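# Lift headset by headband, hold cable with other gripper

## Task

Using the left arm, lift the headset by its headband (never by the cable) and keep it steady, with its lowest point at least roughly a hand's length above the table and no part of it beyond the table edge. The headband must be pinched between the left fingers with that gripper commanded to -1 (fully closed). The left fingers may touch only the headband, and only the cable (plus, optionally, the right arm) may touch the headset besides them. The right gripper must clamp the cable firmly, well inside its finger pads rather than at the tips or edges, at a point below where the cable exits the ear cup. Along its length from the ear cup to that grip, the cable must hang clear of the table and contact nothing except itself, the headset and the arms. The headset must not drop more than a little if the right arm were removed. The cable's loose end must not dangle below the tabletop; if it ever goes well below the tabletop or well past the table edge, held or not, the attempt fails. Once all of this holds, declare completion. Apart from the requested hold, anything that stays in place only because the robot supports it does not count.

## Robot and tools

Robot: two arms, left_arm and right_arm, each with a parallel two-finger gripper. Shared scene frame: origin on the tabletop midway between the arms, +z up, +x outward over the table, left_arm on the +y side. Bases: left at (+0.030, +0.349, 0), right at (-0.018, -0.300, 0). The names 'left' and 'right' do not correspond to image sides.

Gripper axes: the fingers point along the gripper's +z, and they close and open along its y. The reported end_effector_position is the spot between the pads, about 1 cm short of the fingertips. Reported hand positions can be slightly wrong, more so when the arm is stretched out.

The 14-number row, used by execute_actions and move: for left_arm, dx, dy, dz, rx, ry, rz, opening; then the same seven for right_arm. Every number lies in [-1, 1], and both arms always need their seven values. dx..rz form an offset (not a pose) in that gripper's own axes, measured from its measured pose at the start of the action (for the first action of a call, from the last pose a result reported). Scale: 1.0 = 0.6 m of translation or 180 degrees of rotation; rx, ry, rz form a single rotation vector. Opening is absolute: +1 is fully open (0.093 m), -1 is closed. A row may optionally be followed by 12 stiffness scales in [0, 1], six for left_arm's joints and then six for right_arm's, which stay in effect until replaced.

execute_actions(actions): a list of actions, each containing up to 15 rows, one per 1/30 s control step; if there are fewer than 15 rows, the last one is repeated. Every row is measured from the action's start pose, not from the row before it. An empty list only returns state and images. At each step the target is clipped to within 70 mm and 16 degrees of the current pose, so large offsets take several actions, and the arm stops at its last clipped pose. Joint friction can leave the hand as much as about 31 mm short of its target, so very small commands may produce no motion.

move(target, speed, blocking): target is one 14-number row of offsets, measured from the pose in the latest result that showed one. Each gripper follows a straight path, all paths finish together, and a move lasts 0.5 to 10 s. speed is in m/s, from 0.002 to 0.5 (default 0.25), and rotation is capped at twice that value in rad/s. The gripper opening is applied at the start. Paths ignore obstacles and the other arm. Hands lag and may overshoot, particularly when an arm is almost straight. The result includes a 'move:' line giving the outcome (done, off_target, moving, held, fault) and any limits: 'paced' means the target was clipped; 'held' means a safety check stopped some steps, after which the arm may move faster than the set speed. If blocking=false, the call returns after 0.5 s and the move carries on; use wait(0) to check, and call wait or stop before sending anything else.

wait(seconds 0 to 10): lets time pass while the arms keep their last commands. stop(): brakes a running move; braking needs space, and the fingers do not stop. zoom_image(camera, region [x0, y0, x1, y1] in pixels, at most 504x504): returns a closer view of one camera's latest image (cam_high, cam_low, cam_left_wrist, cam_right_wrist, each 504x504). read_manual only returns licence text. finished_scene(scene) ends the current scene, cannot be undone, and reports whether it succeeded; call it only once the hold is stable.

Results: a state line gives each gripper's position (m) and quat_wxyz. 'Hand target' lines show where each controller is currently heading. grip_measured is the motor position on the opening scale: the pads meet at about -0.94, and each mm of object width adds about 0.0208, with a fixed per-gripper bias of up to 0.02. It keeps moving toward the commanded value after the pads make contact, so it is a poor indicator of touch. The last number in Joint positions is the opening in metres, which reflects the real gap only when nothing is between the pads. 'pose unreachable' means the clearance check changed or blocked a command. FAULT or OVER-TEMPERATURE lines mean an arm has stopped. MOTOR HOT appears at 75 °C; at 90 °C that arm halts for 10 s, and at 100 °C it goes limp and falls. Holding loads heats the motors even while you are thinking. Camera calibrations are provided and may be slightly off.

Grasping: to keep gripping, keep sending the same closing value. Commanding further below the contact reading squeezes harder, up to roughly 50 to 62 N per pad, and thin parts under about 5 mm receive less force. For the headband, command -1 on the left arm.

Avoid: collisions or hard pressing between the arms, fast impacts, pushing hard past a contact, dropping the headset, knocking anything off the table, and letting the cable end fall below the tabletop or out past the edge. To keep an arm still, send in the first call of a reply whatever offset returns it to its intended pose, then zeros afterward, always along with its gripper value. The scene keeps running while you think, and occasional external tugs may act on held parts.

Each tool is called after "Emit:" by a JSON object that holds its "fn" and its "kwargs", one argument or row to a line.

## Session

Emit:
{"fn": "execute_actions", "kwargs": {
  "actions": []
}}

Scene clock: 0.00 s.
left_arm: end_effector_position=(+0.1483, +0.6214, +0.1952) grip_measured=+1.000 end_effector_quat_wxyz=(+0.046, +0.884, +0.006, +0.466) | right_arm: end_effector_position=(+0.0146, -0.4387, +0.1289) grip_measured=+0.991 end_effector_quat_wxyz=(-0.119, +0.575, +0.809, +0.021)
Joint positions: left_arm=[ 1.711  1.69   1.395 -1.509  0.955 -1.393  0.093] | right_arm=[-1.342  1.272  1.027 -1.547  0.1    0.023  0.093]
Joint velocities: left_arm=[-0.012 -0.002  0.017  0.037 -0.007 -0.022  0.   ] | right_arm=[-0.017 -0.002 -0.012 -0.007 -0.007 -0.066 -0.001]
Motor temperatures (°C, as the motors report them): left_arm=[22 23 24 24 24 23] | right_arm=[23 24 20 22 24 24]
Hand target (left_arm): +0.148, +0.621, +0.195; +0.046, +0.884, +0.006, +0.466
Hand target (right_arm): +0.015, -0.439, +0.129; -0.119, +0.575, +0.809, +0.021
Joint stiffness scale: left_arm=[1. 1. 1. 1. 1. 1.] | right_arm=[1. 1. 1. 1. 1. 1.]

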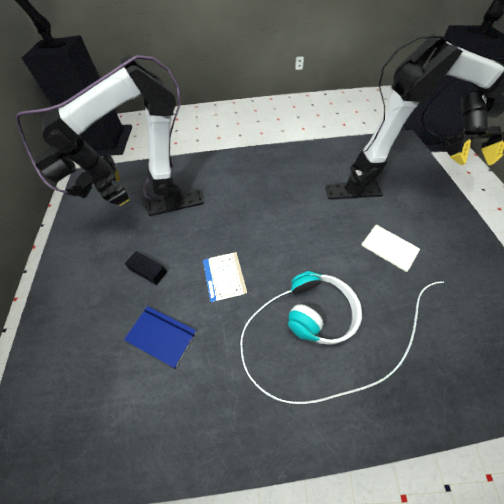

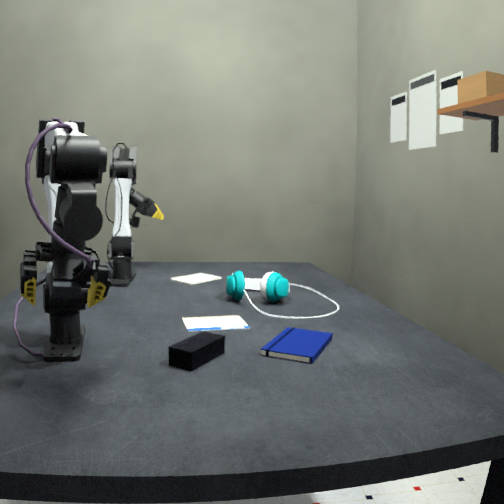

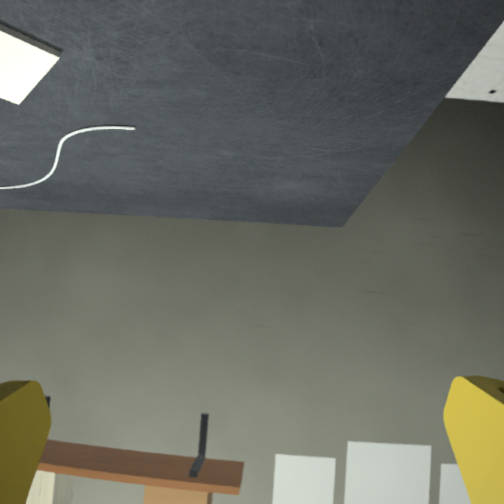

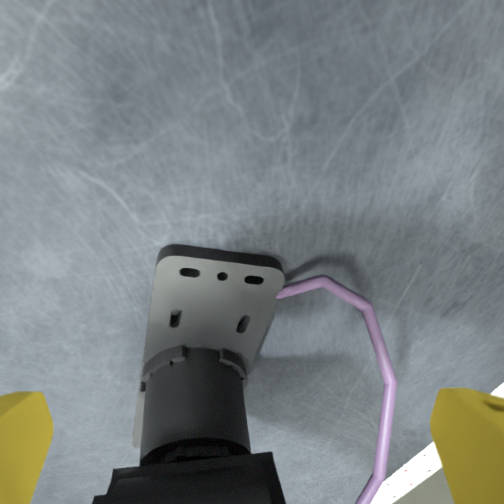

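Emit:
{"fn": "zoom_image", "kwargs": {
  "camera": "cam_high",
  "region": [220, 240, 460, 420]
}}

Emit:
{"fn": "zoom_image", "kwargs": {
  "camera": "cam_low",
  "region": [200, 250, 360, 330]
}}

Region (220, 240, 460, 420) of cam_high's 504x504 image, scaled by 2.100, with more detail than that image has; it fills the top 378 rows of this view, and the rest is white.

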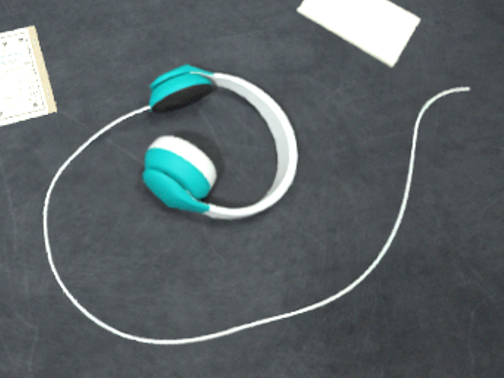

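Region (200, 250, 360, 330) of cam_low's 504x504 image, scaled by 3.150, with more detail than that image has.

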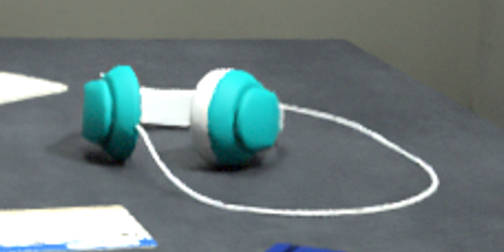

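Emit:
{"fn": "move", "kwargs": {
  "target": [0.152,0.430,0.4225,-0.245,-0.251,0.511,1,0.062,0.499,-0.161,-0.142,-0.297,-0.382,1],
  "speed": 0.35
}}

Scene clock: 116.87 s.
left_arm: end_effector_position=(+0.3965, +0.3545, +0.1431) grip_measured=+1.000 end_effector_quat_wxyz=(-0.009, -0.642, +0.766, +0.010) | right_arm: end_effector_position=(+0.2964, -0.3181, +0.2116) grip_measured=+0.991 end_effector_quat_wxyz=(+0.392, +0.004, +0.920, +0.002)
Joint positions: left_arm=[ 0.083  1.97   1.844 -1.471 -0.005 -1.382  0.093] | right_arm=[-0.213  1.059  0.962 -0.67  -0.068 -0.057  0.093]
Joint velocities: left_arm=[-0.012  0.012 -0.022 -0.037 -0.022 -0.066  0.   ] | right_arm=[-0.007  0.007  0.002 -0.051  0.007 -0.022  0.   ]
Motor temperatures (°C, as the motors report them): left_arm=[22 28 29 24 24 23] | right_arm=[23 25 27 22 24 24]
Hand target (left_arm): +0.398, +0.355, +0.145; -0.006, -0.639, +0.769, +0.014
Hand target (right_arm): +0.296, -0.314, +0.196; +0.376, -0.005, +0.927, +0.008
Off the commanded pose (left_arm): 0.009 m, 2 deg.
Off the commanded pose (right_arm): 0.012 m, 1 deg.
Joint stiffness scale: left_arm=[1. 1. 1. 1. 1. 1.] | right_arm=[1. 1. 1. 1. 1. 1.]
move: off_target (right_arm)
camera_calibration (this result's frames):
cam_left_wrist: T_world_to_cam=[[0.981, -0.191007, -0.0339977, -0.313456], [-0.158739, -0.890988, 0.425373, 0.353715], [-0.111541, -0.411894, -0.904379, 0.40055], [0, 0, 0, 1]] pos_world=[0.408326, 0.420268, 0.201131]
cam_right_wrist: T_world_to_cam=[[-0.0302256, -0.999474, 0.011794, -0.314934], [-0.929807, 0.0237849, -0.367277, 0.402576], [0.366803, -0.0220673, -0.930037, 0.161476], [0, 0, 0, 1]] pos_world=[0.305569, -0.320781, 0.30175]

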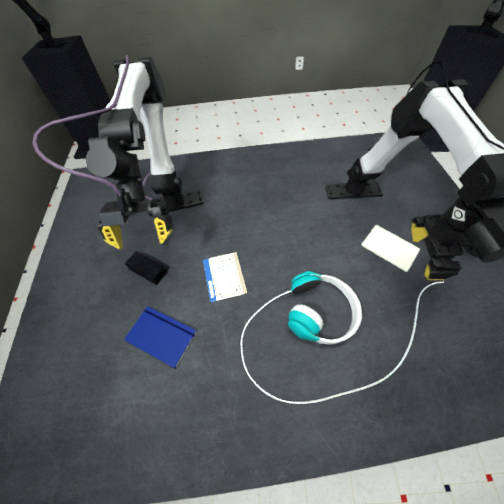

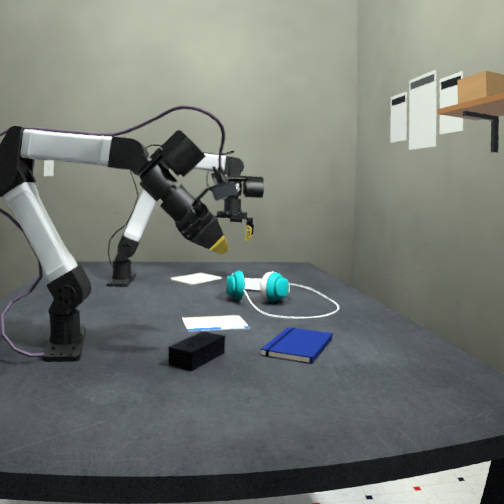

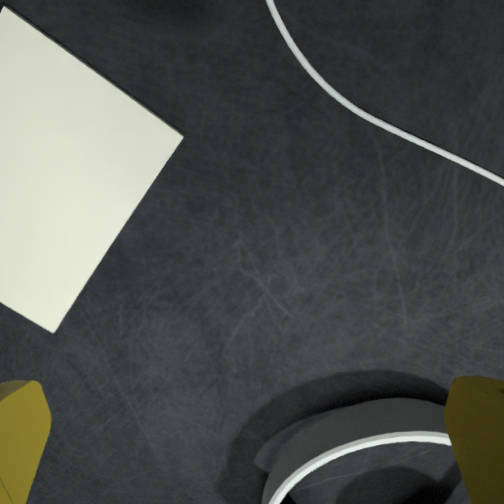

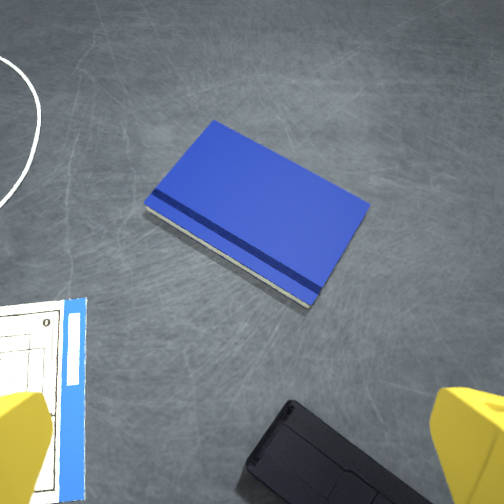

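Emit:
{"fn": "move", "kwargs": {
  "target": [0.243,-0.2015,0.017,0,0,0.522,1,0,0,0,0,0,0,1],
  "speed": 0.4
}}

Scene clock: 139.63 s.
left_arm: end_effector_position=(+0.4924, +0.1961, +0.1301) grip_measured=+1.000 end_effector_quat_wxyz=(+0.059, +0.114, +0.992, -0.009) | right_arm: end_effector_position=(+0.2965, -0.3181, +0.2118) grip_measured=+0.991 end_effector_quat_wxyz=(+0.392, +0.004, +0.920, +0.002)
Joint positions: left_arm=[-0.251  2.442  2.556 -1.566 -0.006 -0.091  0.093] | right_arm=[-0.213  1.059  0.962 -0.669 -0.068 -0.058  0.093]
Joint velocities: left_arm=[-0.002 -0.002 -0.007 -0.051 -0.022 -0.037  0.   ] | right_arm=[-0.007  0.022  0.007  0.022  0.022  0.007 -0.001]
Motor temperatures (°C, as the motors report them): left_arm=[22 30 31 24 24 23] | right_arm=[23 25 27 26 24 24]
Hand target (left_arm): +0.493, +0.192, +0.130; +0.060, +0.122, +0.991, -0.010
Hand target (right_arm): +0.296, -0.318, +0.212; +0.392, +0.004, +0.920, +0.002
Off the commanded pose (left_arm): 0.007 m, 8 deg.
Off the commanded pose (right_arm): 0.000 m, 0 deg.
Joint stiffness scale: left_arm=[1. 1. 1. 1. 1. 1.] | right_arm=[1. 1. 1. 1. 1. 1.]
joint sent to its limit (left arm) — the command would take joint 4 (wrist pitch) past its lower limit, so that joint was sent only as far as its limit.
move: off_target (left_arm)
camera_calibration (this result's frames):
cam_left_wrist: T_world_to_cam=[[-0.243757, -0.969827, -0.00431211, 0.313652], [-0.920888, 0.230057, 0.314704, 0.40318], [-0.304216, 0.080682, -0.94918, 0.338399], [0, 0, 0, 1]] pos_world=[0.550685, 0.184131, 0.195672]
cam_right_wrist: T_world_to_cam=[[-0.0294325, -0.999493, 0.0121292, -0.315193], [-0.929538, 0.0229066, -0.368015, 0.402543], [0.36755, -0.0221061, -0.929741, 0.161259], [0, 0, 0, 1]] pos_world=[0.305631, -0.320689, 0.301894]

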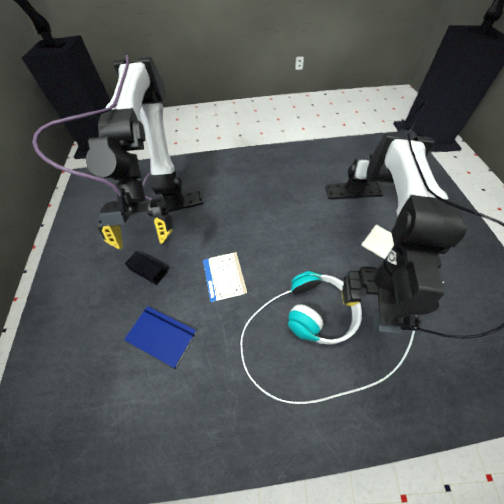

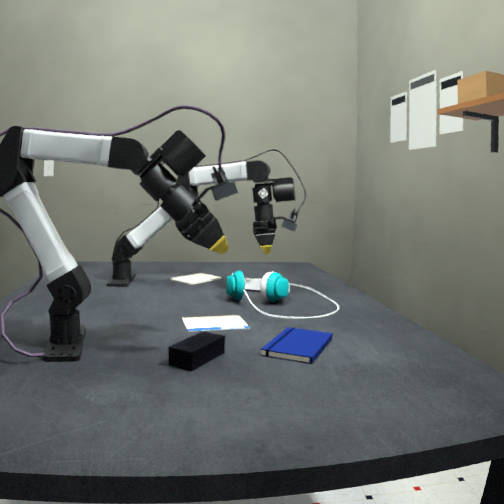

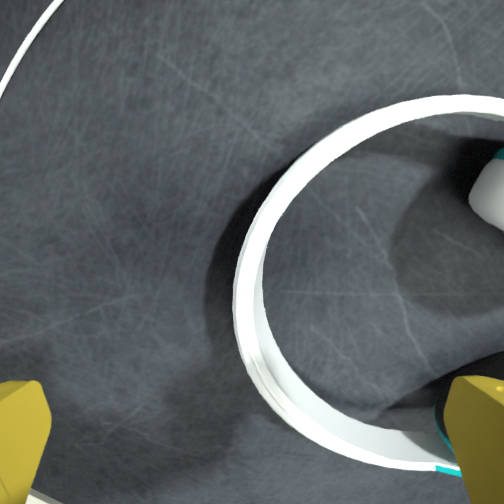

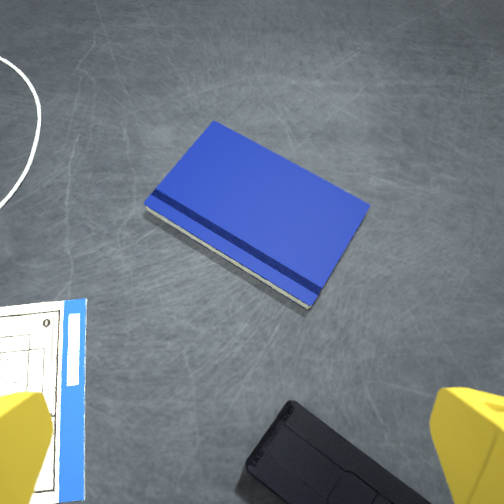

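Emit:
{"fn": "move", "kwargs": {
  "target": [0.045,0.0125,0.176,0,0,0,0.4,0,0,0,0,0,0,1],
  "speed": 0.15
}}

Scene clock: 155.70 s.
left_arm: end_effector_position=(+0.4783, +0.2008, +0.0167) grip_measured=+0.402 end_effector_quat_wxyz=(+0.052, +0.118, +0.992, -0.008) | right_arm: end_effector_position=(+0.2965, -0.3181, +0.2118) grip_measured=+0.991 end_effector_quat_wxyz=(+0.392, +0.004, +0.920, +0.002)
Joint positions: left_arm=[-0.251  2.32   1.885 -1.031 -0.006 -0.084  0.064] | right_arm=[-0.213  1.059  0.962 -0.669 -0.068 -0.058  0.093]
Joint velocities: left_arm=[-0.007 -0.012 -0.007 -0.081 -0.007 -0.051 -0.001] | right_arm=[ 0.002 -0.017 -0.002  0.022 -0.037  0.007  0.   ]
Motor temperatures (°C, as the motors report them): left_arm=[22 34 32 24 24 23] | right_arm=[23 25 29 27 24 24]
Hand target (left_arm): +0.480, +0.206, +0.022; +0.059, +0.115, +0.992, -0.009
Hand target (right_arm): +0.297, -0.318, +0.212; +0.392, +0.004, +0.920, +0.002
Off the commanded pose (left_arm): 0.008 m, 1 deg.
Off the commanded pose (right_arm): 0.000 m, 0 deg.
Joint stiffness scale: left_arm=[1. 1. 1. 1. 1. 1.] | right_arm=[1. 1. 1. 1. 1. 1.]
move: done
camera_calibration (this result's frames):
cam_left_wrist: T_world_to_cam=[[-0.249705, -0.968303, -0.00602679, 0.316838], [-0.915116, 0.233945, 0.32838, 0.421035], [-0.316561, 0.0875132, -0.944527, 0.230498], [0, 0, 0, 1]] pos_world=[0.537379, 0.188125, 0.0813618]
cam_right_wrist: T_world_to_cam=[[-0.0294325, -0.999493, 0.0121292, -0.315193], [-0.929538, 0.0229066, -0.368015, 0.402543], [0.36755, -0.0221061, -0.929741, 0.161259], [0, 0, 0, 1]] pos_world=[0.305631, -0.320689, 0.301894]

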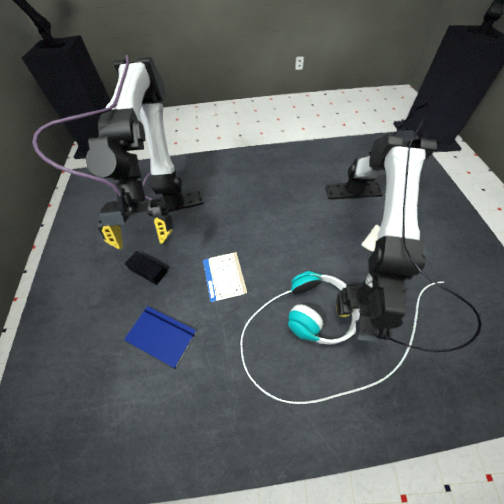

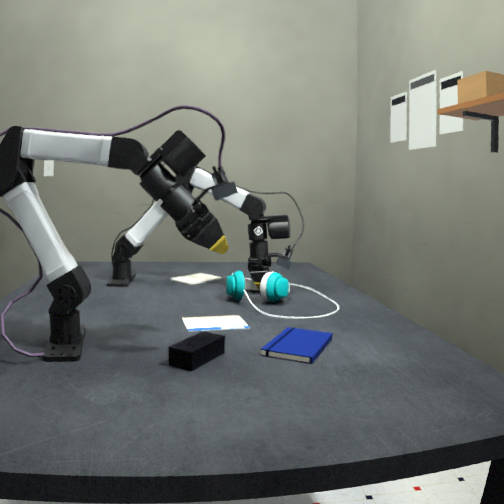

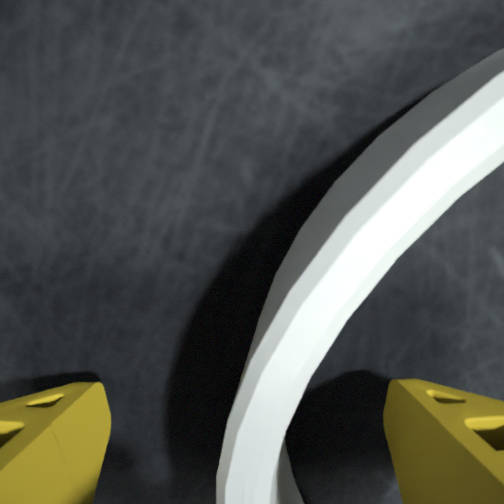

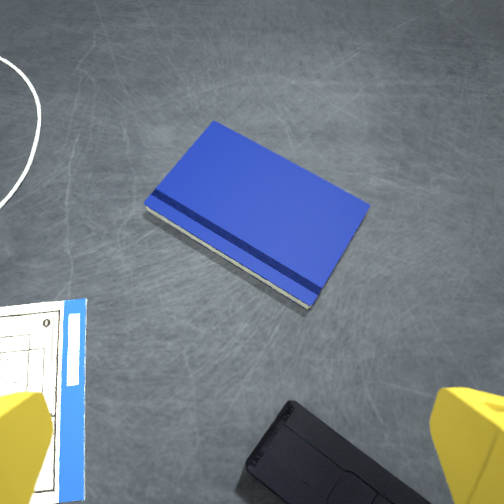

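Emit:
{"fn": "execute_actions", "kwargs": {
  "actions": [
    [[0,0,0,0,0,0,-1,0,0,0,0,0,0,1]],
    [[0,0,0,0,0,0,-1,0,0,0,0,0,0,1]]
  ]
}}

Scene clock: 159.83 s.
left_arm: end_effector_position=(+0.4756, +0.1950, +0.0243) grip_measured=-0.887 end_effector_quat_wxyz=(+0.051, +0.122, +0.991, -0.029) | right_arm: end_effector_position=(+0.2965, -0.3181, +0.2118) grip_measured=+0.991 end_effector_quat_wxyz=(+0.392, +0.004, +0.920, +0.002)
Joint positions: left_arm=[-0.249  2.303  1.885 -1.041  0.036 -0.077  0.003] | right_arm=[-0.213  1.059  0.962 -0.669 -0.068 -0.058  0.093]
Joint velocities: left_arm=[ 0.002 -0.017  0.007 -0.051 -0.051 -0.066 -0.001] | right_arm=[ 0.002  0.007 -0.017  0.007 -0.066 -0.037 -0.   ]
Motor temperatures (°C, as the motors report them): left_arm=[22 35 32 24 24 23] | right_arm=[23 25 29 28 24 24]
Hand target (left_arm): +0.476, +0.196, +0.024; +0.052, +0.121, +0.991, -0.026
Hand target (right_arm): +0.297, -0.318, +0.212; +0.392, +0.004, +0.920, +0.002
Off the commanded pose (left_arm): 0.001 m, 0 deg.
Off the commanded pose (right_arm): 0.000 m, 0 deg.
Joint stiffness scale: left_arm=[1. 1. 1. 1. 1. 1.] | right_arm=[1. 1. 1. 1. 1. 1.]
camera_calibration (this result's frames):
cam_left_wrist: T_world_to_cam=[[-0.25984, -0.965008, 0.0352433, 0.313784], [-0.910603, 0.257011, 0.323647, 0.410836], [-0.32138, 0.0520037, -0.945521, 0.246558], [0, 0, 0, 1]] pos_world=[0.534881, 0.184393, 0.0891011]
cam_right_wrist: T_world_to_cam=[[-0.0294325, -0.999493, 0.0121292, -0.315193], [-0.929538, 0.0229066, -0.368015, 0.402543], [0.36755, -0.0221061, -0.929741, 0.161259], [0, 0, 0, 1]] pos_world=[0.305631, -0.320689, 0.301894]

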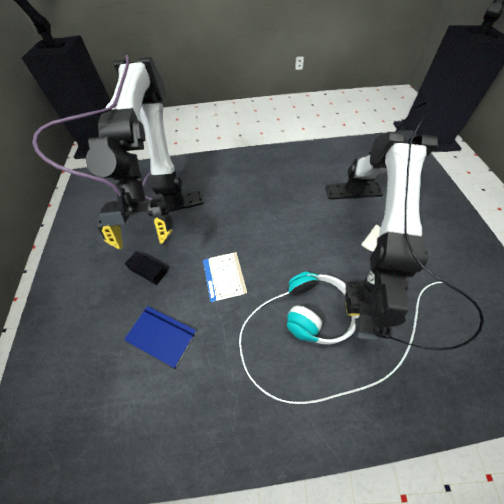

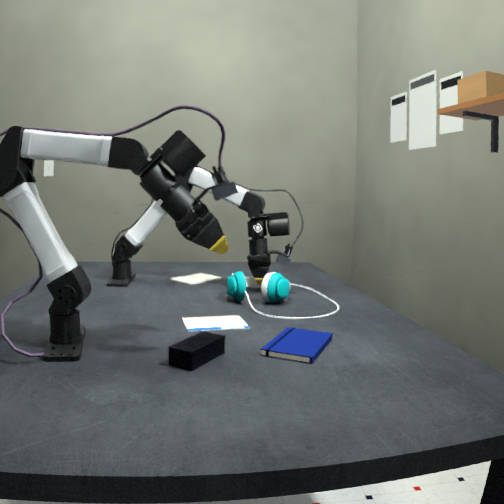

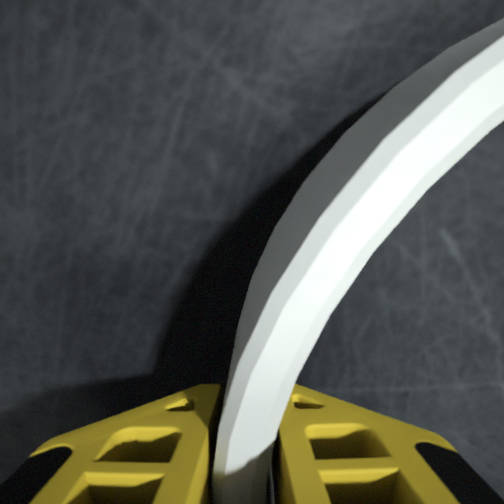

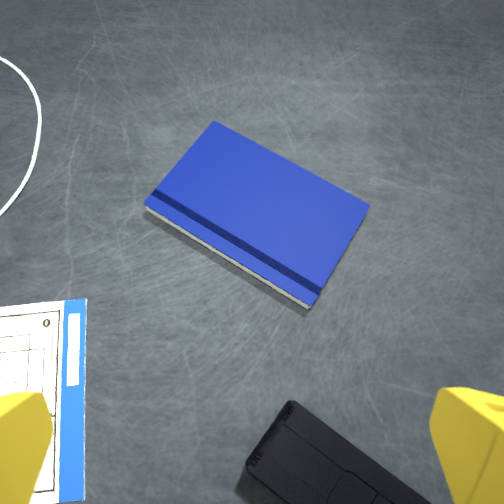

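Emit:
{"fn": "move", "kwargs": {
  "target": [0.054,-0.073,-0.230,-0.167,0,0,-1,0,0,0,0,0,0,1],
  "speed": 0.15
}}

Scene clock: 177.50 s.
left_arm: end_effector_position=(+0.4230, +0.1701, +0.1493) grip_measured=-0.885 end_effector_quat_wxyz=(+0.101, +0.118, +0.963, +0.219) | right_arm: end_effector_position=(+0.2965, -0.3181, +0.2118) grip_measured=+0.991 end_effector_quat_wxyz=(+0.392, +0.004, +0.920, +0.002)
Joint positions: left_arm=[-0.54   2.245  2.213 -1.57  -0.487 -0.374  0.003] | right_arm=[-0.213  1.059  0.962 -0.669 -0.068 -0.058  0.093]
Joint velocities: left_arm=[ 0.007  0.002  0.007  0.037 -0.007  0.007  0.002] | right_arm=[ 0.007 -0.007  0.017 -0.037 -0.037 -0.037 -0.   ]
Motor temperatures (°C, as the motors report them): left_arm=[22 37 32 24 24 23] | right_arm=[23 25 30 29 24 24]
Hand target (left_arm): +0.421, +0.170, +0.159; +0.112, +0.113, +0.963, +0.218
Hand target (right_arm): +0.297, -0.318, +0.212; +0.392, +0.004, +0.920, +0.002
Off the commanded pose (left_arm): 0.011 m, 3 deg.
Off the commanded pose (right_arm): 0.000 m, 0 deg.
Joint stiffness scale: left_arm=[1. 1. 1. 1. 1. 1.] | right_arm=[1. 1. 1. 1. 1. 1.]
joint sent to its limit (left arm) — the command would take joint 4 (wrist pitch) past its lower limit, so that joint was sent only as far as its limit.
move: off_target (left_arm)
camera_calibration (this result's frames):
cam_left_wrist: T_world_to_cam=[[-0.197105, -0.868337, -0.455126, 0.301901], [-0.963916, 0.0869184, 0.251619, 0.391104], [-0.178931, 0.488299, -0.854136, 0.201103], [0, 0, 0, 1]] pos_world=[0.472481, 0.129959, 0.210763]
cam_right_wrist: T_world_to_cam=[[-0.0294325, -0.999493, 0.0121292, -0.315193], [-0.929538, 0.0229066, -0.368015, 0.402543], [0.36755, -0.0221061, -0.929741, 0.161259], [0, 0, 0, 1]] pos_world=[0.305631, -0.320689, 0.301894]

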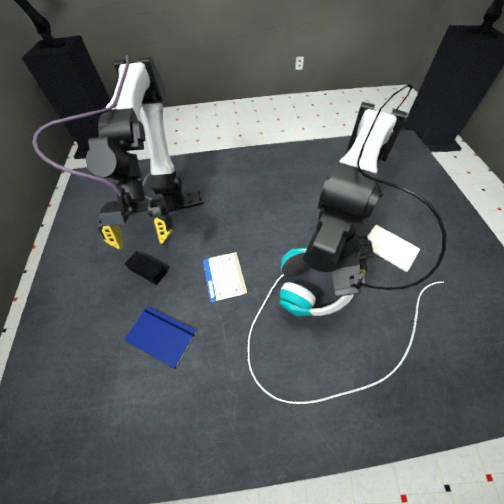

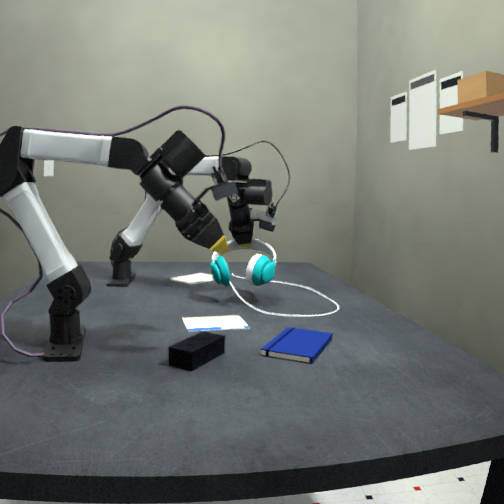

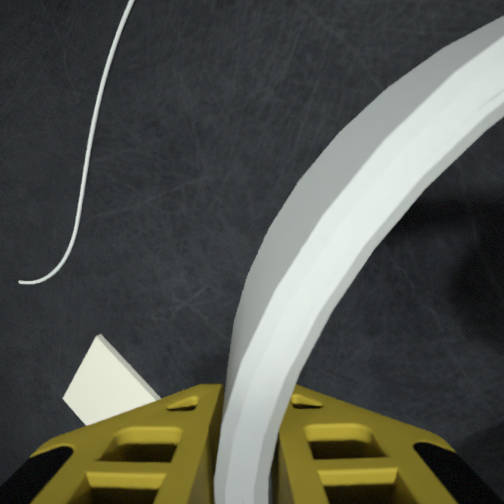

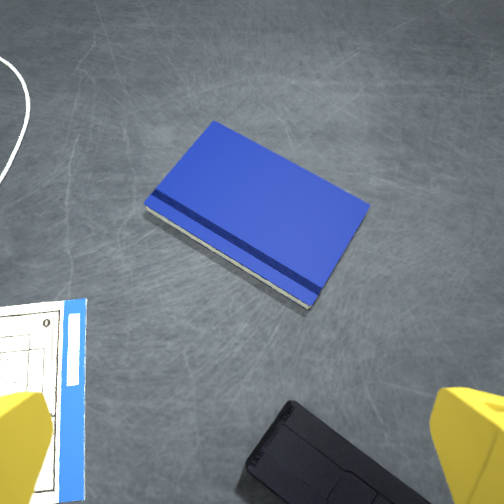

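Emit:
{"fn": "move", "kwargs": {
  "target": [0.128,-0.085,-0.612,-0.152,-0.581,0.389,-1,0.117,0.246,0.049,-0.2205,-0.151,-0.127,1],
  "speed": 0.3
}}

Scene clock: 207.10 s.
left_arm: end_effector_position=(+0.2474, -0.0058, +0.3968) grip_measured=-0.884 end_effector_quat_wxyz=(+0.622, +0.701, +0.242, +0.251) | right_arm: end_effector_position=(+0.2765, -0.1751, +0.1545) grip_measured=+0.991 end_effector_quat_wxyz=(+0.573, -0.303, +0.728, +0.223)
Joint positions: left_arm=[-1.059  1.237  1.231 -0.099 -0.272  1.594  0.003] | right_arm=[-0.055  1.04   0.292  0.431 -0.677 -0.226  0.093]
Joint velocities: left_arm=[-0.012 -0.007 -0.012 -0.022  0.022 -0.037 -0.   ] | right_arm=[ 0.002 -0.007  0.007  0.007  0.022  0.007  0.001]
Motor temperatures (°C, as the motors report them): left_arm=[22 40 32 25 24 23] | right_arm=[23 25 31 30 24 24]
Hand target (left_arm): +0.247, +0.000, +0.433; +0.661, +0.665, +0.236, +0.257
Hand target (right_arm): +0.270, -0.172, +0.140; +0.559, -0.308, +0.734, +0.233
Off the commanded pose (left_arm): 0.044 m, 6 deg.
Off the commanded pose (right_arm): 0.015 m, 2 deg.
Joint stiffness scale: left_arm=[1. 1. 1. 1. 1. 1.] | right_arm=[1. 1. 1. 1. 1. 1.]
move: off_target (left_arm, right_arm)
camera_calibration (this result's frames):
cam_left_wrist: T_world_to_cam=[[-0.0093206, 0.115003, -0.993321, 0.400044], [0.408619, 0.907079, 0.101184, -0.100234], [0.912658, -0.404947, -0.0554469, -0.125176], [0, 0, 0, 1]] pos_world=[0.158929, -0.00577545, 0.400574]
cam_right_wrist: T_world_to_cam=[[0.676066, -0.73638, 0.026075, -0.323345], [-0.446238, -0.437336, -0.780775, 0.209148], [0.58635, 0.516219, -0.624268, 0.105117], [0, 0, 0, 1]] pos_world=[0.250297, -0.200901, 0.23735]

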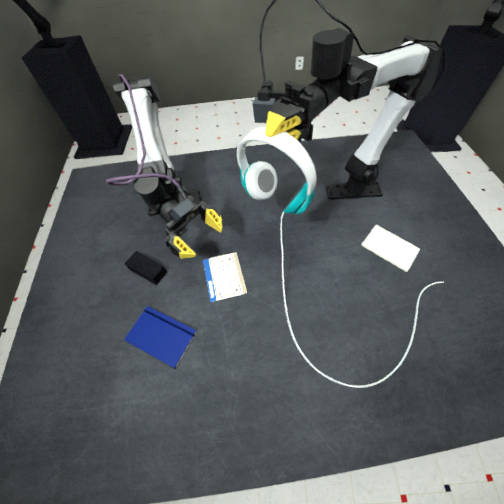

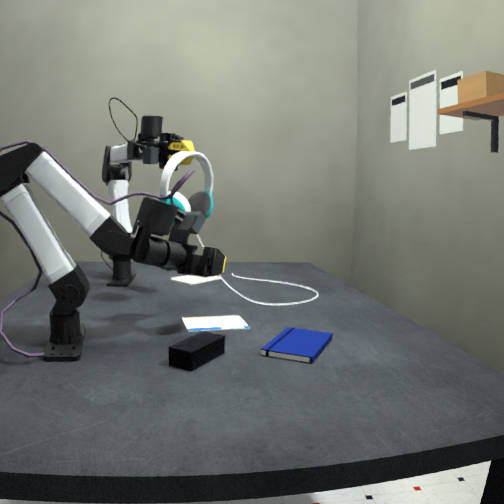

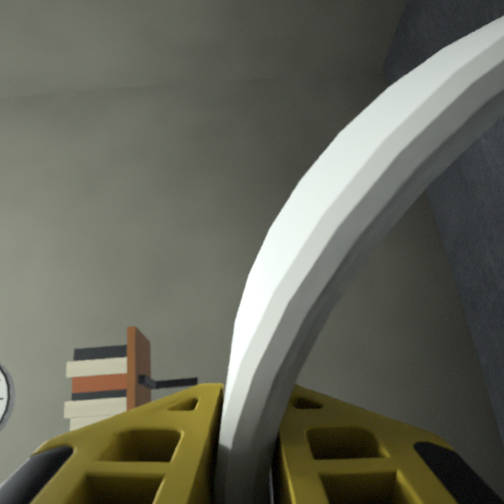

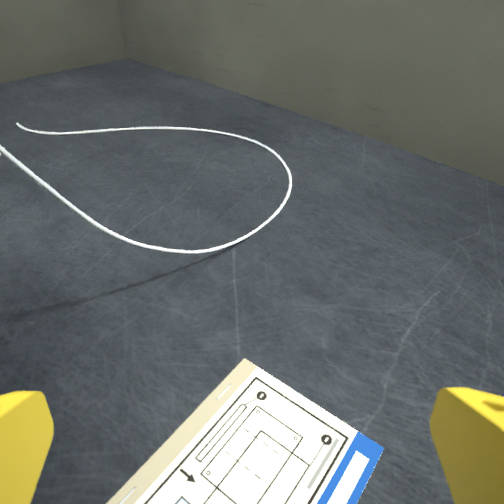

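Emit:
{"fn": "zoom_image", "kwargs": {
  "camera": "cam_low",
  "region": [100, 100, 340, 320]
}}

Emit:
{"fn": "zoom_image", "kwargs": {
  "camera": "cam_high",
  "region": [140, 80, 380, 320]
}}

Region (100, 100, 340, 320) of cam_low's 504x504 image, scaled by 2.100, with more detail than that image has; it fills the top 462 rows of this view, and the rest is white.

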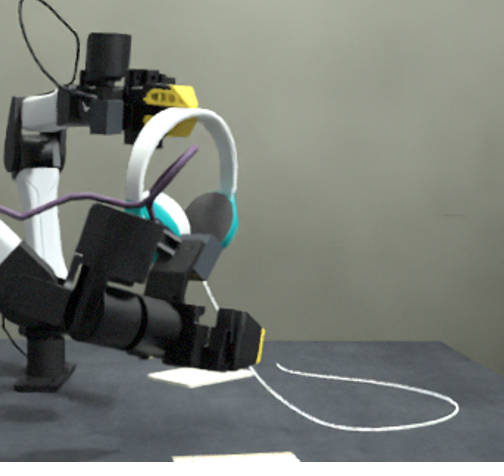

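Region (140, 80, 380, 320) of cam_high's 504x504 image, scaled by 2.100, with more detail than that image has.

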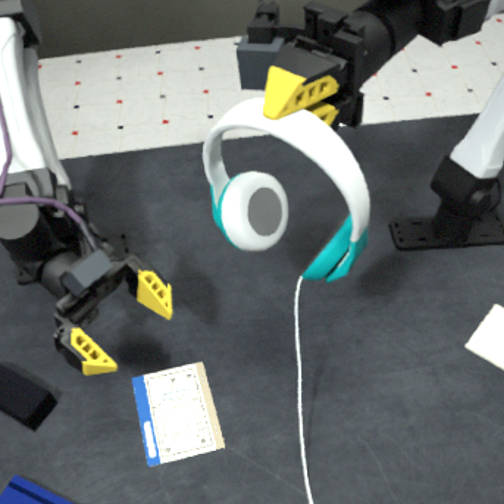

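Emit:
{"fn": "move", "kwargs": {
  "target": [0,0.12,-0.01,-0.035,0,0,-1,0.01,0.164,0.162,0,0,0,1],
  "speed": 0.15
}}

Scene clock: 268.07 s.
left_arm: end_effector_position=(+0.2479, -0.0076, +0.4426) grip_measured=-0.884 end_effector_quat_wxyz=(+0.632, +0.693, +0.233, +0.258) | right_arm: end_effector_position=(+0.2721, -0.0449, +0.1163) grip_measured=+0.991 end_effector_quat_wxyz=(+0.568, -0.309, +0.731, +0.220)
Joint positions: left_arm=[-1.059  1.283  1.419 -0.206 -0.27   1.615  0.003] | right_arm=[ 0.566  1.476  0.338  0.875 -0.083 -0.052  0.093]
Joint velocities: left_arm=[-0.007 -0.017  0.012  0.007 -0.037 -0.007 -0.001] | right_arm=[ 0.007  0.042 -0.012 -0.022 -0.007  0.022 -0.001]
Motor temperatures (°C, as the motors report them): left_arm=[22 32 40 38 24 23] | right_arm=[23 24 29 35 24 24]
Hand target (left_arm): +0.245, -0.007, +0.469; +0.659, +0.666, +0.228, +0.264
Hand target (right_arm): +0.276, -0.039, +0.120; +0.572, -0.305, +0.728, +0.223
Off the commanded pose (left_arm): 0.027 m, 4 deg.
Off the commanded pose (right_arm): 0.008 m, 1 deg.
Joint stiffness scale: left_arm=[1. 1. 1. 1. 1. 1.] | right_arm=[1. 1. 1. 1. 1. 1.]
move: off_target (left_arm)
camera_calibration (this result's frames):
cam_left_wrist: T_world_to_cam=[[0.0213494, 0.0982511, -0.994933, 0.438727], [0.408935, 0.907247, 0.098367, -0.102261], [0.912314, -0.408963, -0.0208091, -0.139121], [0, 0, 0, 1]] pos_world=[0.159373, -0.00722487, 0.443668]
cam_right_wrist: T_world_to_cam=[[0.680207, -0.732294, 0.0326174, -0.225258], [-0.449573, -0.451914, -0.770492, 0.233334], [0.578967, 0.50943, -0.636614, 0.0197829], [0, 0, 0, 1]] pos_world=[0.246669, -0.0695865, 0.199723]

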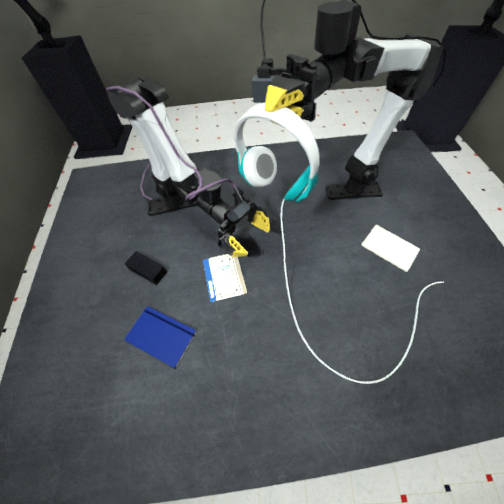

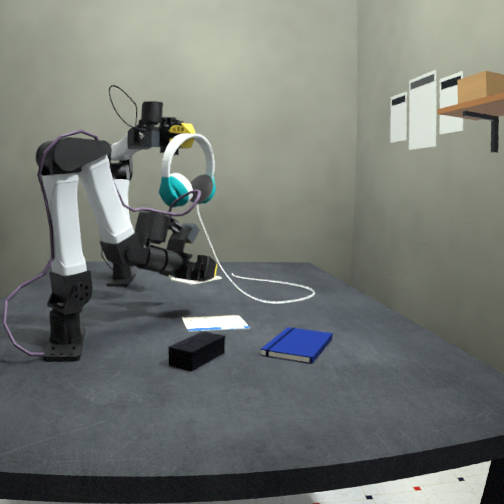

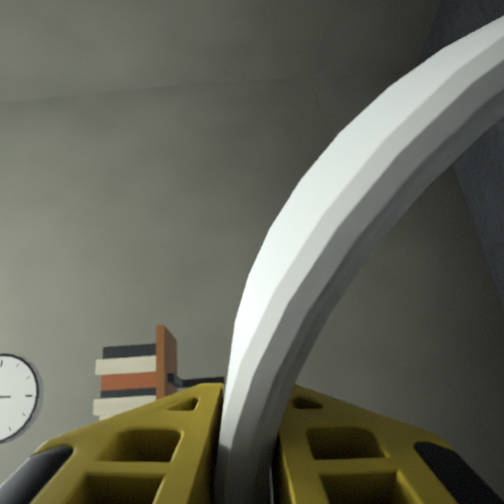

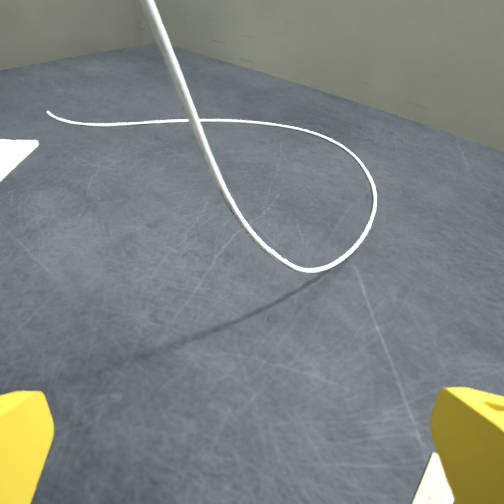

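Emit:
{"fn": "move", "kwargs": {
  "target": [0,0.044,0,-0.022,0,0,-1,-0.054,0.003,0.167,0,0,0,1],
  "speed": 0.12
}}

Scene clock: 287.13 s.
left_arm: end_effector_position=(+0.2476, -0.0070, +0.4352) grip_measured=-0.884 end_effector_quat_wxyz=(+0.619, +0.704, +0.230, +0.260) | right_arm: end_effector_position=(+0.3445, +0.0247, +0.1308) grip_measured=+0.991 end_effector_quat_wxyz=(+0.580, -0.309, +0.720, +0.224)
Joint positions: left_arm=[-1.059  1.283  1.419 -0.238 -0.27   1.625  0.003] | right_arm=[ 0.59   1.797  0.733  0.834 -0.062 -0.052  0.093]
Joint velocities: left_arm=[-0.012 -0.007 -0.012  0.037 -0.022 -0.037 -0.   ] | right_arm=[-0.007 -0.002 -0.012  0.007 -0.037 -0.022 -0.001]
Motor temperatures (°C, as the motors report them): left_arm=[22 31 41 39 24 23] | right_arm=[23 25 31 37 24 24]
Hand target (left_arm): +0.247, -0.007, +0.468; +0.655, +0.670, +0.224, +0.267
Hand target (right_arm): +0.346, +0.029, +0.122; +0.568, -0.309, +0.730, +0.220
Off the commanded pose (left_arm): 0.034 m, 6 deg.
Off the commanded pose (right_arm): 0.011 m, 2 deg.
Joint stiffness scale: left_arm=[1. 1. 1. 1. 1. 1.] | right_arm=[1. 1. 1. 1. 1. 1.]
move: off_target (left_arm, right_arm)
camera_calibration (this result's frames):
cam_left_wrist: T_world_to_cam=[[0.0151418, 0.132835, -0.991022, 0.431338], [0.410368, 0.90299, 0.127306, -0.114922], [0.911794, -0.408611, -0.0408385, -0.129939], [0, 0, 0, 1]] pos_world=[0.159107, -0.00661781, 0.43679]
cam_right_wrist: T_world_to_cam=[[0.682079, -0.730242, 0.0389192, -0.225509], [-0.425678, -0.439751, -0.790833, 0.302587], [0.594615, 0.522843, -0.610793, -0.0574779], [0, 0, 0, 1]] pos_world=[0.316797, -0.00156121, 0.212966]

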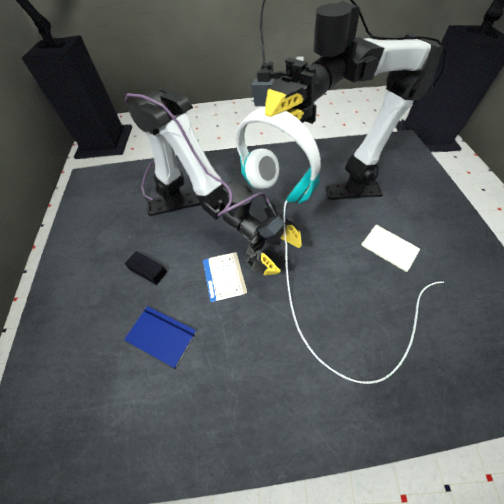

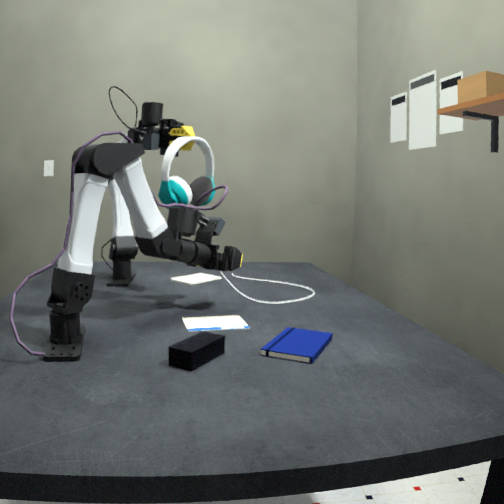

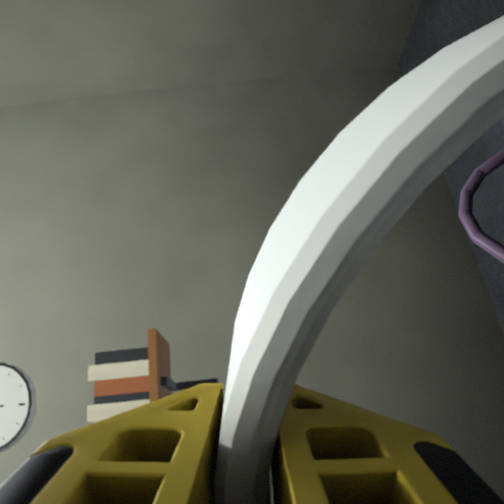

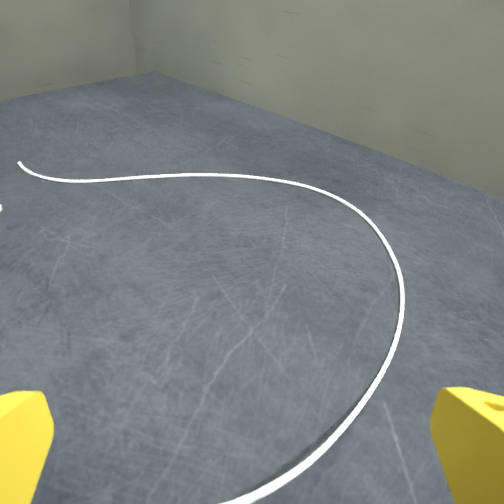

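Emit:
{"fn": "zoom_image", "kwargs": {
  "camera": "cam_high",
  "region": [210, 140, 350, 300]
}}

Emit:
{"fn": "zoom_image", "kwargs": {
  "camera": "cam_low",
  "region": [130, 150, 290, 300]
}}

Region (210, 140, 350, 300) of cam_high's 504x504 image, scaled by 3.150, with more detail than that image has; it fills the left 441 columns of this view, and the rest is white.

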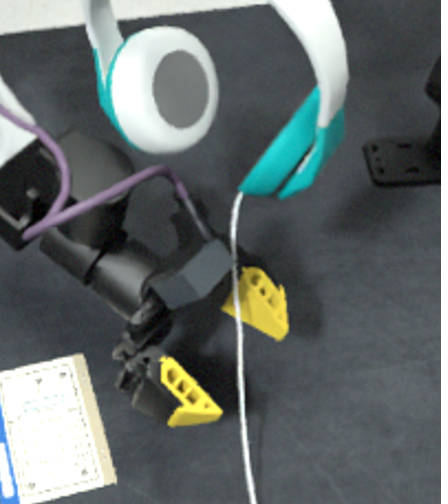

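Region (130, 150, 290, 300) of cam_low's 504x504 image, scaled by 3.150, with more detail than that image has; it fills the top 472 rows of this view, and the rest is white.

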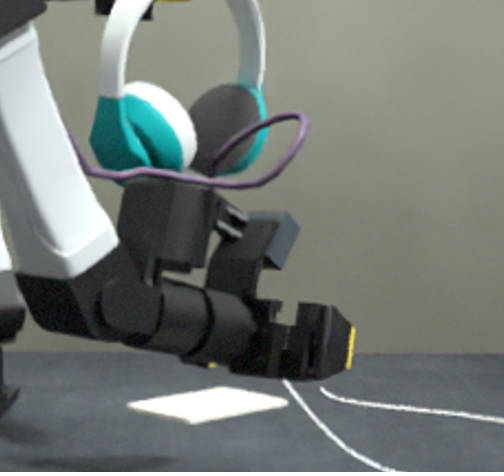

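Emit:
{"fn": "execute_actions", "kwargs": {
  "actions": [
    [[0,0.055,0,-0.03,0,0,-1,0.045,0,-0.02,0,0,0,0.3]],
    [[0,0.05,0,-0.03,0,0,-1,0.01,0,0,0,0,0,-0.5]],
    [[0,0.05,0,-0.03,0,0,-1,0,0,0,0,0,0,-0.8]]
  ]
}}

Scene clock: 302.63 s.
left_arm: end_effector_position=(+0.2486, -0.0091, +0.4397) grip_measured=-0.884 end_effector_quat_wxyz=(+0.618, +0.705, +0.214, +0.275) | right_arm: end_effector_position=(+0.3357, +0.0171, +0.1255) grip_measured=-0.799 end_effector_quat_wxyz=(+0.597, -0.304, +0.707, +0.229)
Joint positions: left_arm=[-1.059  1.293  1.433 -0.23  -0.27   1.671  0.003] | right_arm=[ 0.59   1.811  0.656  0.97  -0.062 -0.052  0.007]
Joint velocities: left_arm=[ 0.002 -0.002  0.007  0.022 -0.022  0.022  0.002] | right_arm=[ 0.007  0.017 -0.007  0.066 -0.007  0.007 -0.001]
Motor temperatures (°C, as the motors report them): left_arm=[22 30 42 41 24 23] | right_arm=[23 27 32 36 24 24]
Hand target (left_arm): +0.247, -0.011, +0.468; +0.650, +0.675, +0.207, +0.280
Hand target (right_arm): +0.336, +0.017, +0.126; +0.597, -0.304, +0.707, +0.229
Off the commanded pose (left_arm): 0.029 m, 5 deg.
Off the commanded pose (right_arm): 0.000 m, 0 deg.
Joint stiffness scale: left_arm=[1. 1. 1. 1. 1. 1.] | right_arm=[1. 1. 1. 1. 1. 1.]
camera_calibration (this result's frames):
cam_left_wrist: T_world_to_cam=[[0.0550049, 0.151266, -0.986962, 0.424588], [0.408466, 0.898555, 0.160481, -0.128182], [0.911115, -0.411968, -0.012362, -0.143885], [0, 0, 0, 1]] pos_world=[0.160099, -0.00832349, 0.437844]
cam_right_wrist: T_world_to_cam=[[0.680452, -0.731653, 0.0408472, -0.224548], [-0.398549, -0.416283, -0.817231, 0.285186], [0.614934, 0.539807, -0.57486, -0.0631301], [0, 0, 0, 1]] pos_world=[0.305276, -0.0114952, 0.205944]

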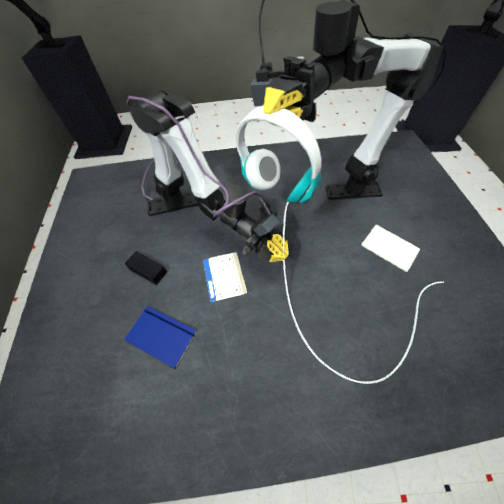

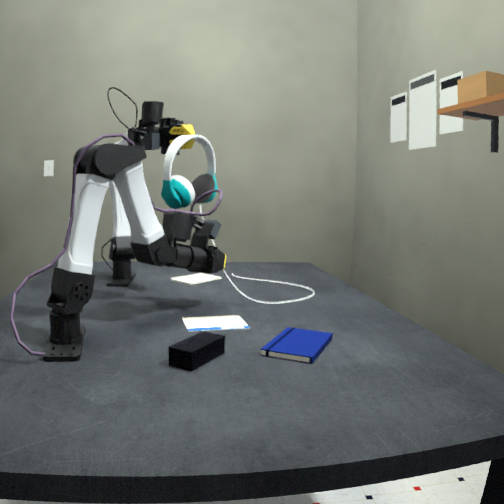

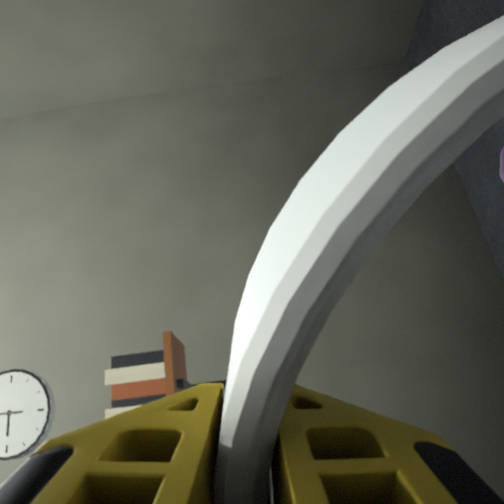

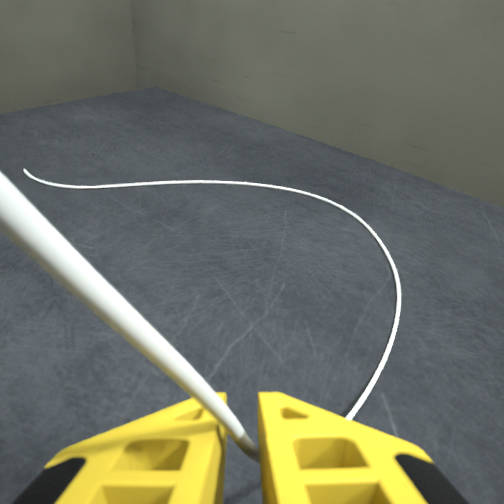

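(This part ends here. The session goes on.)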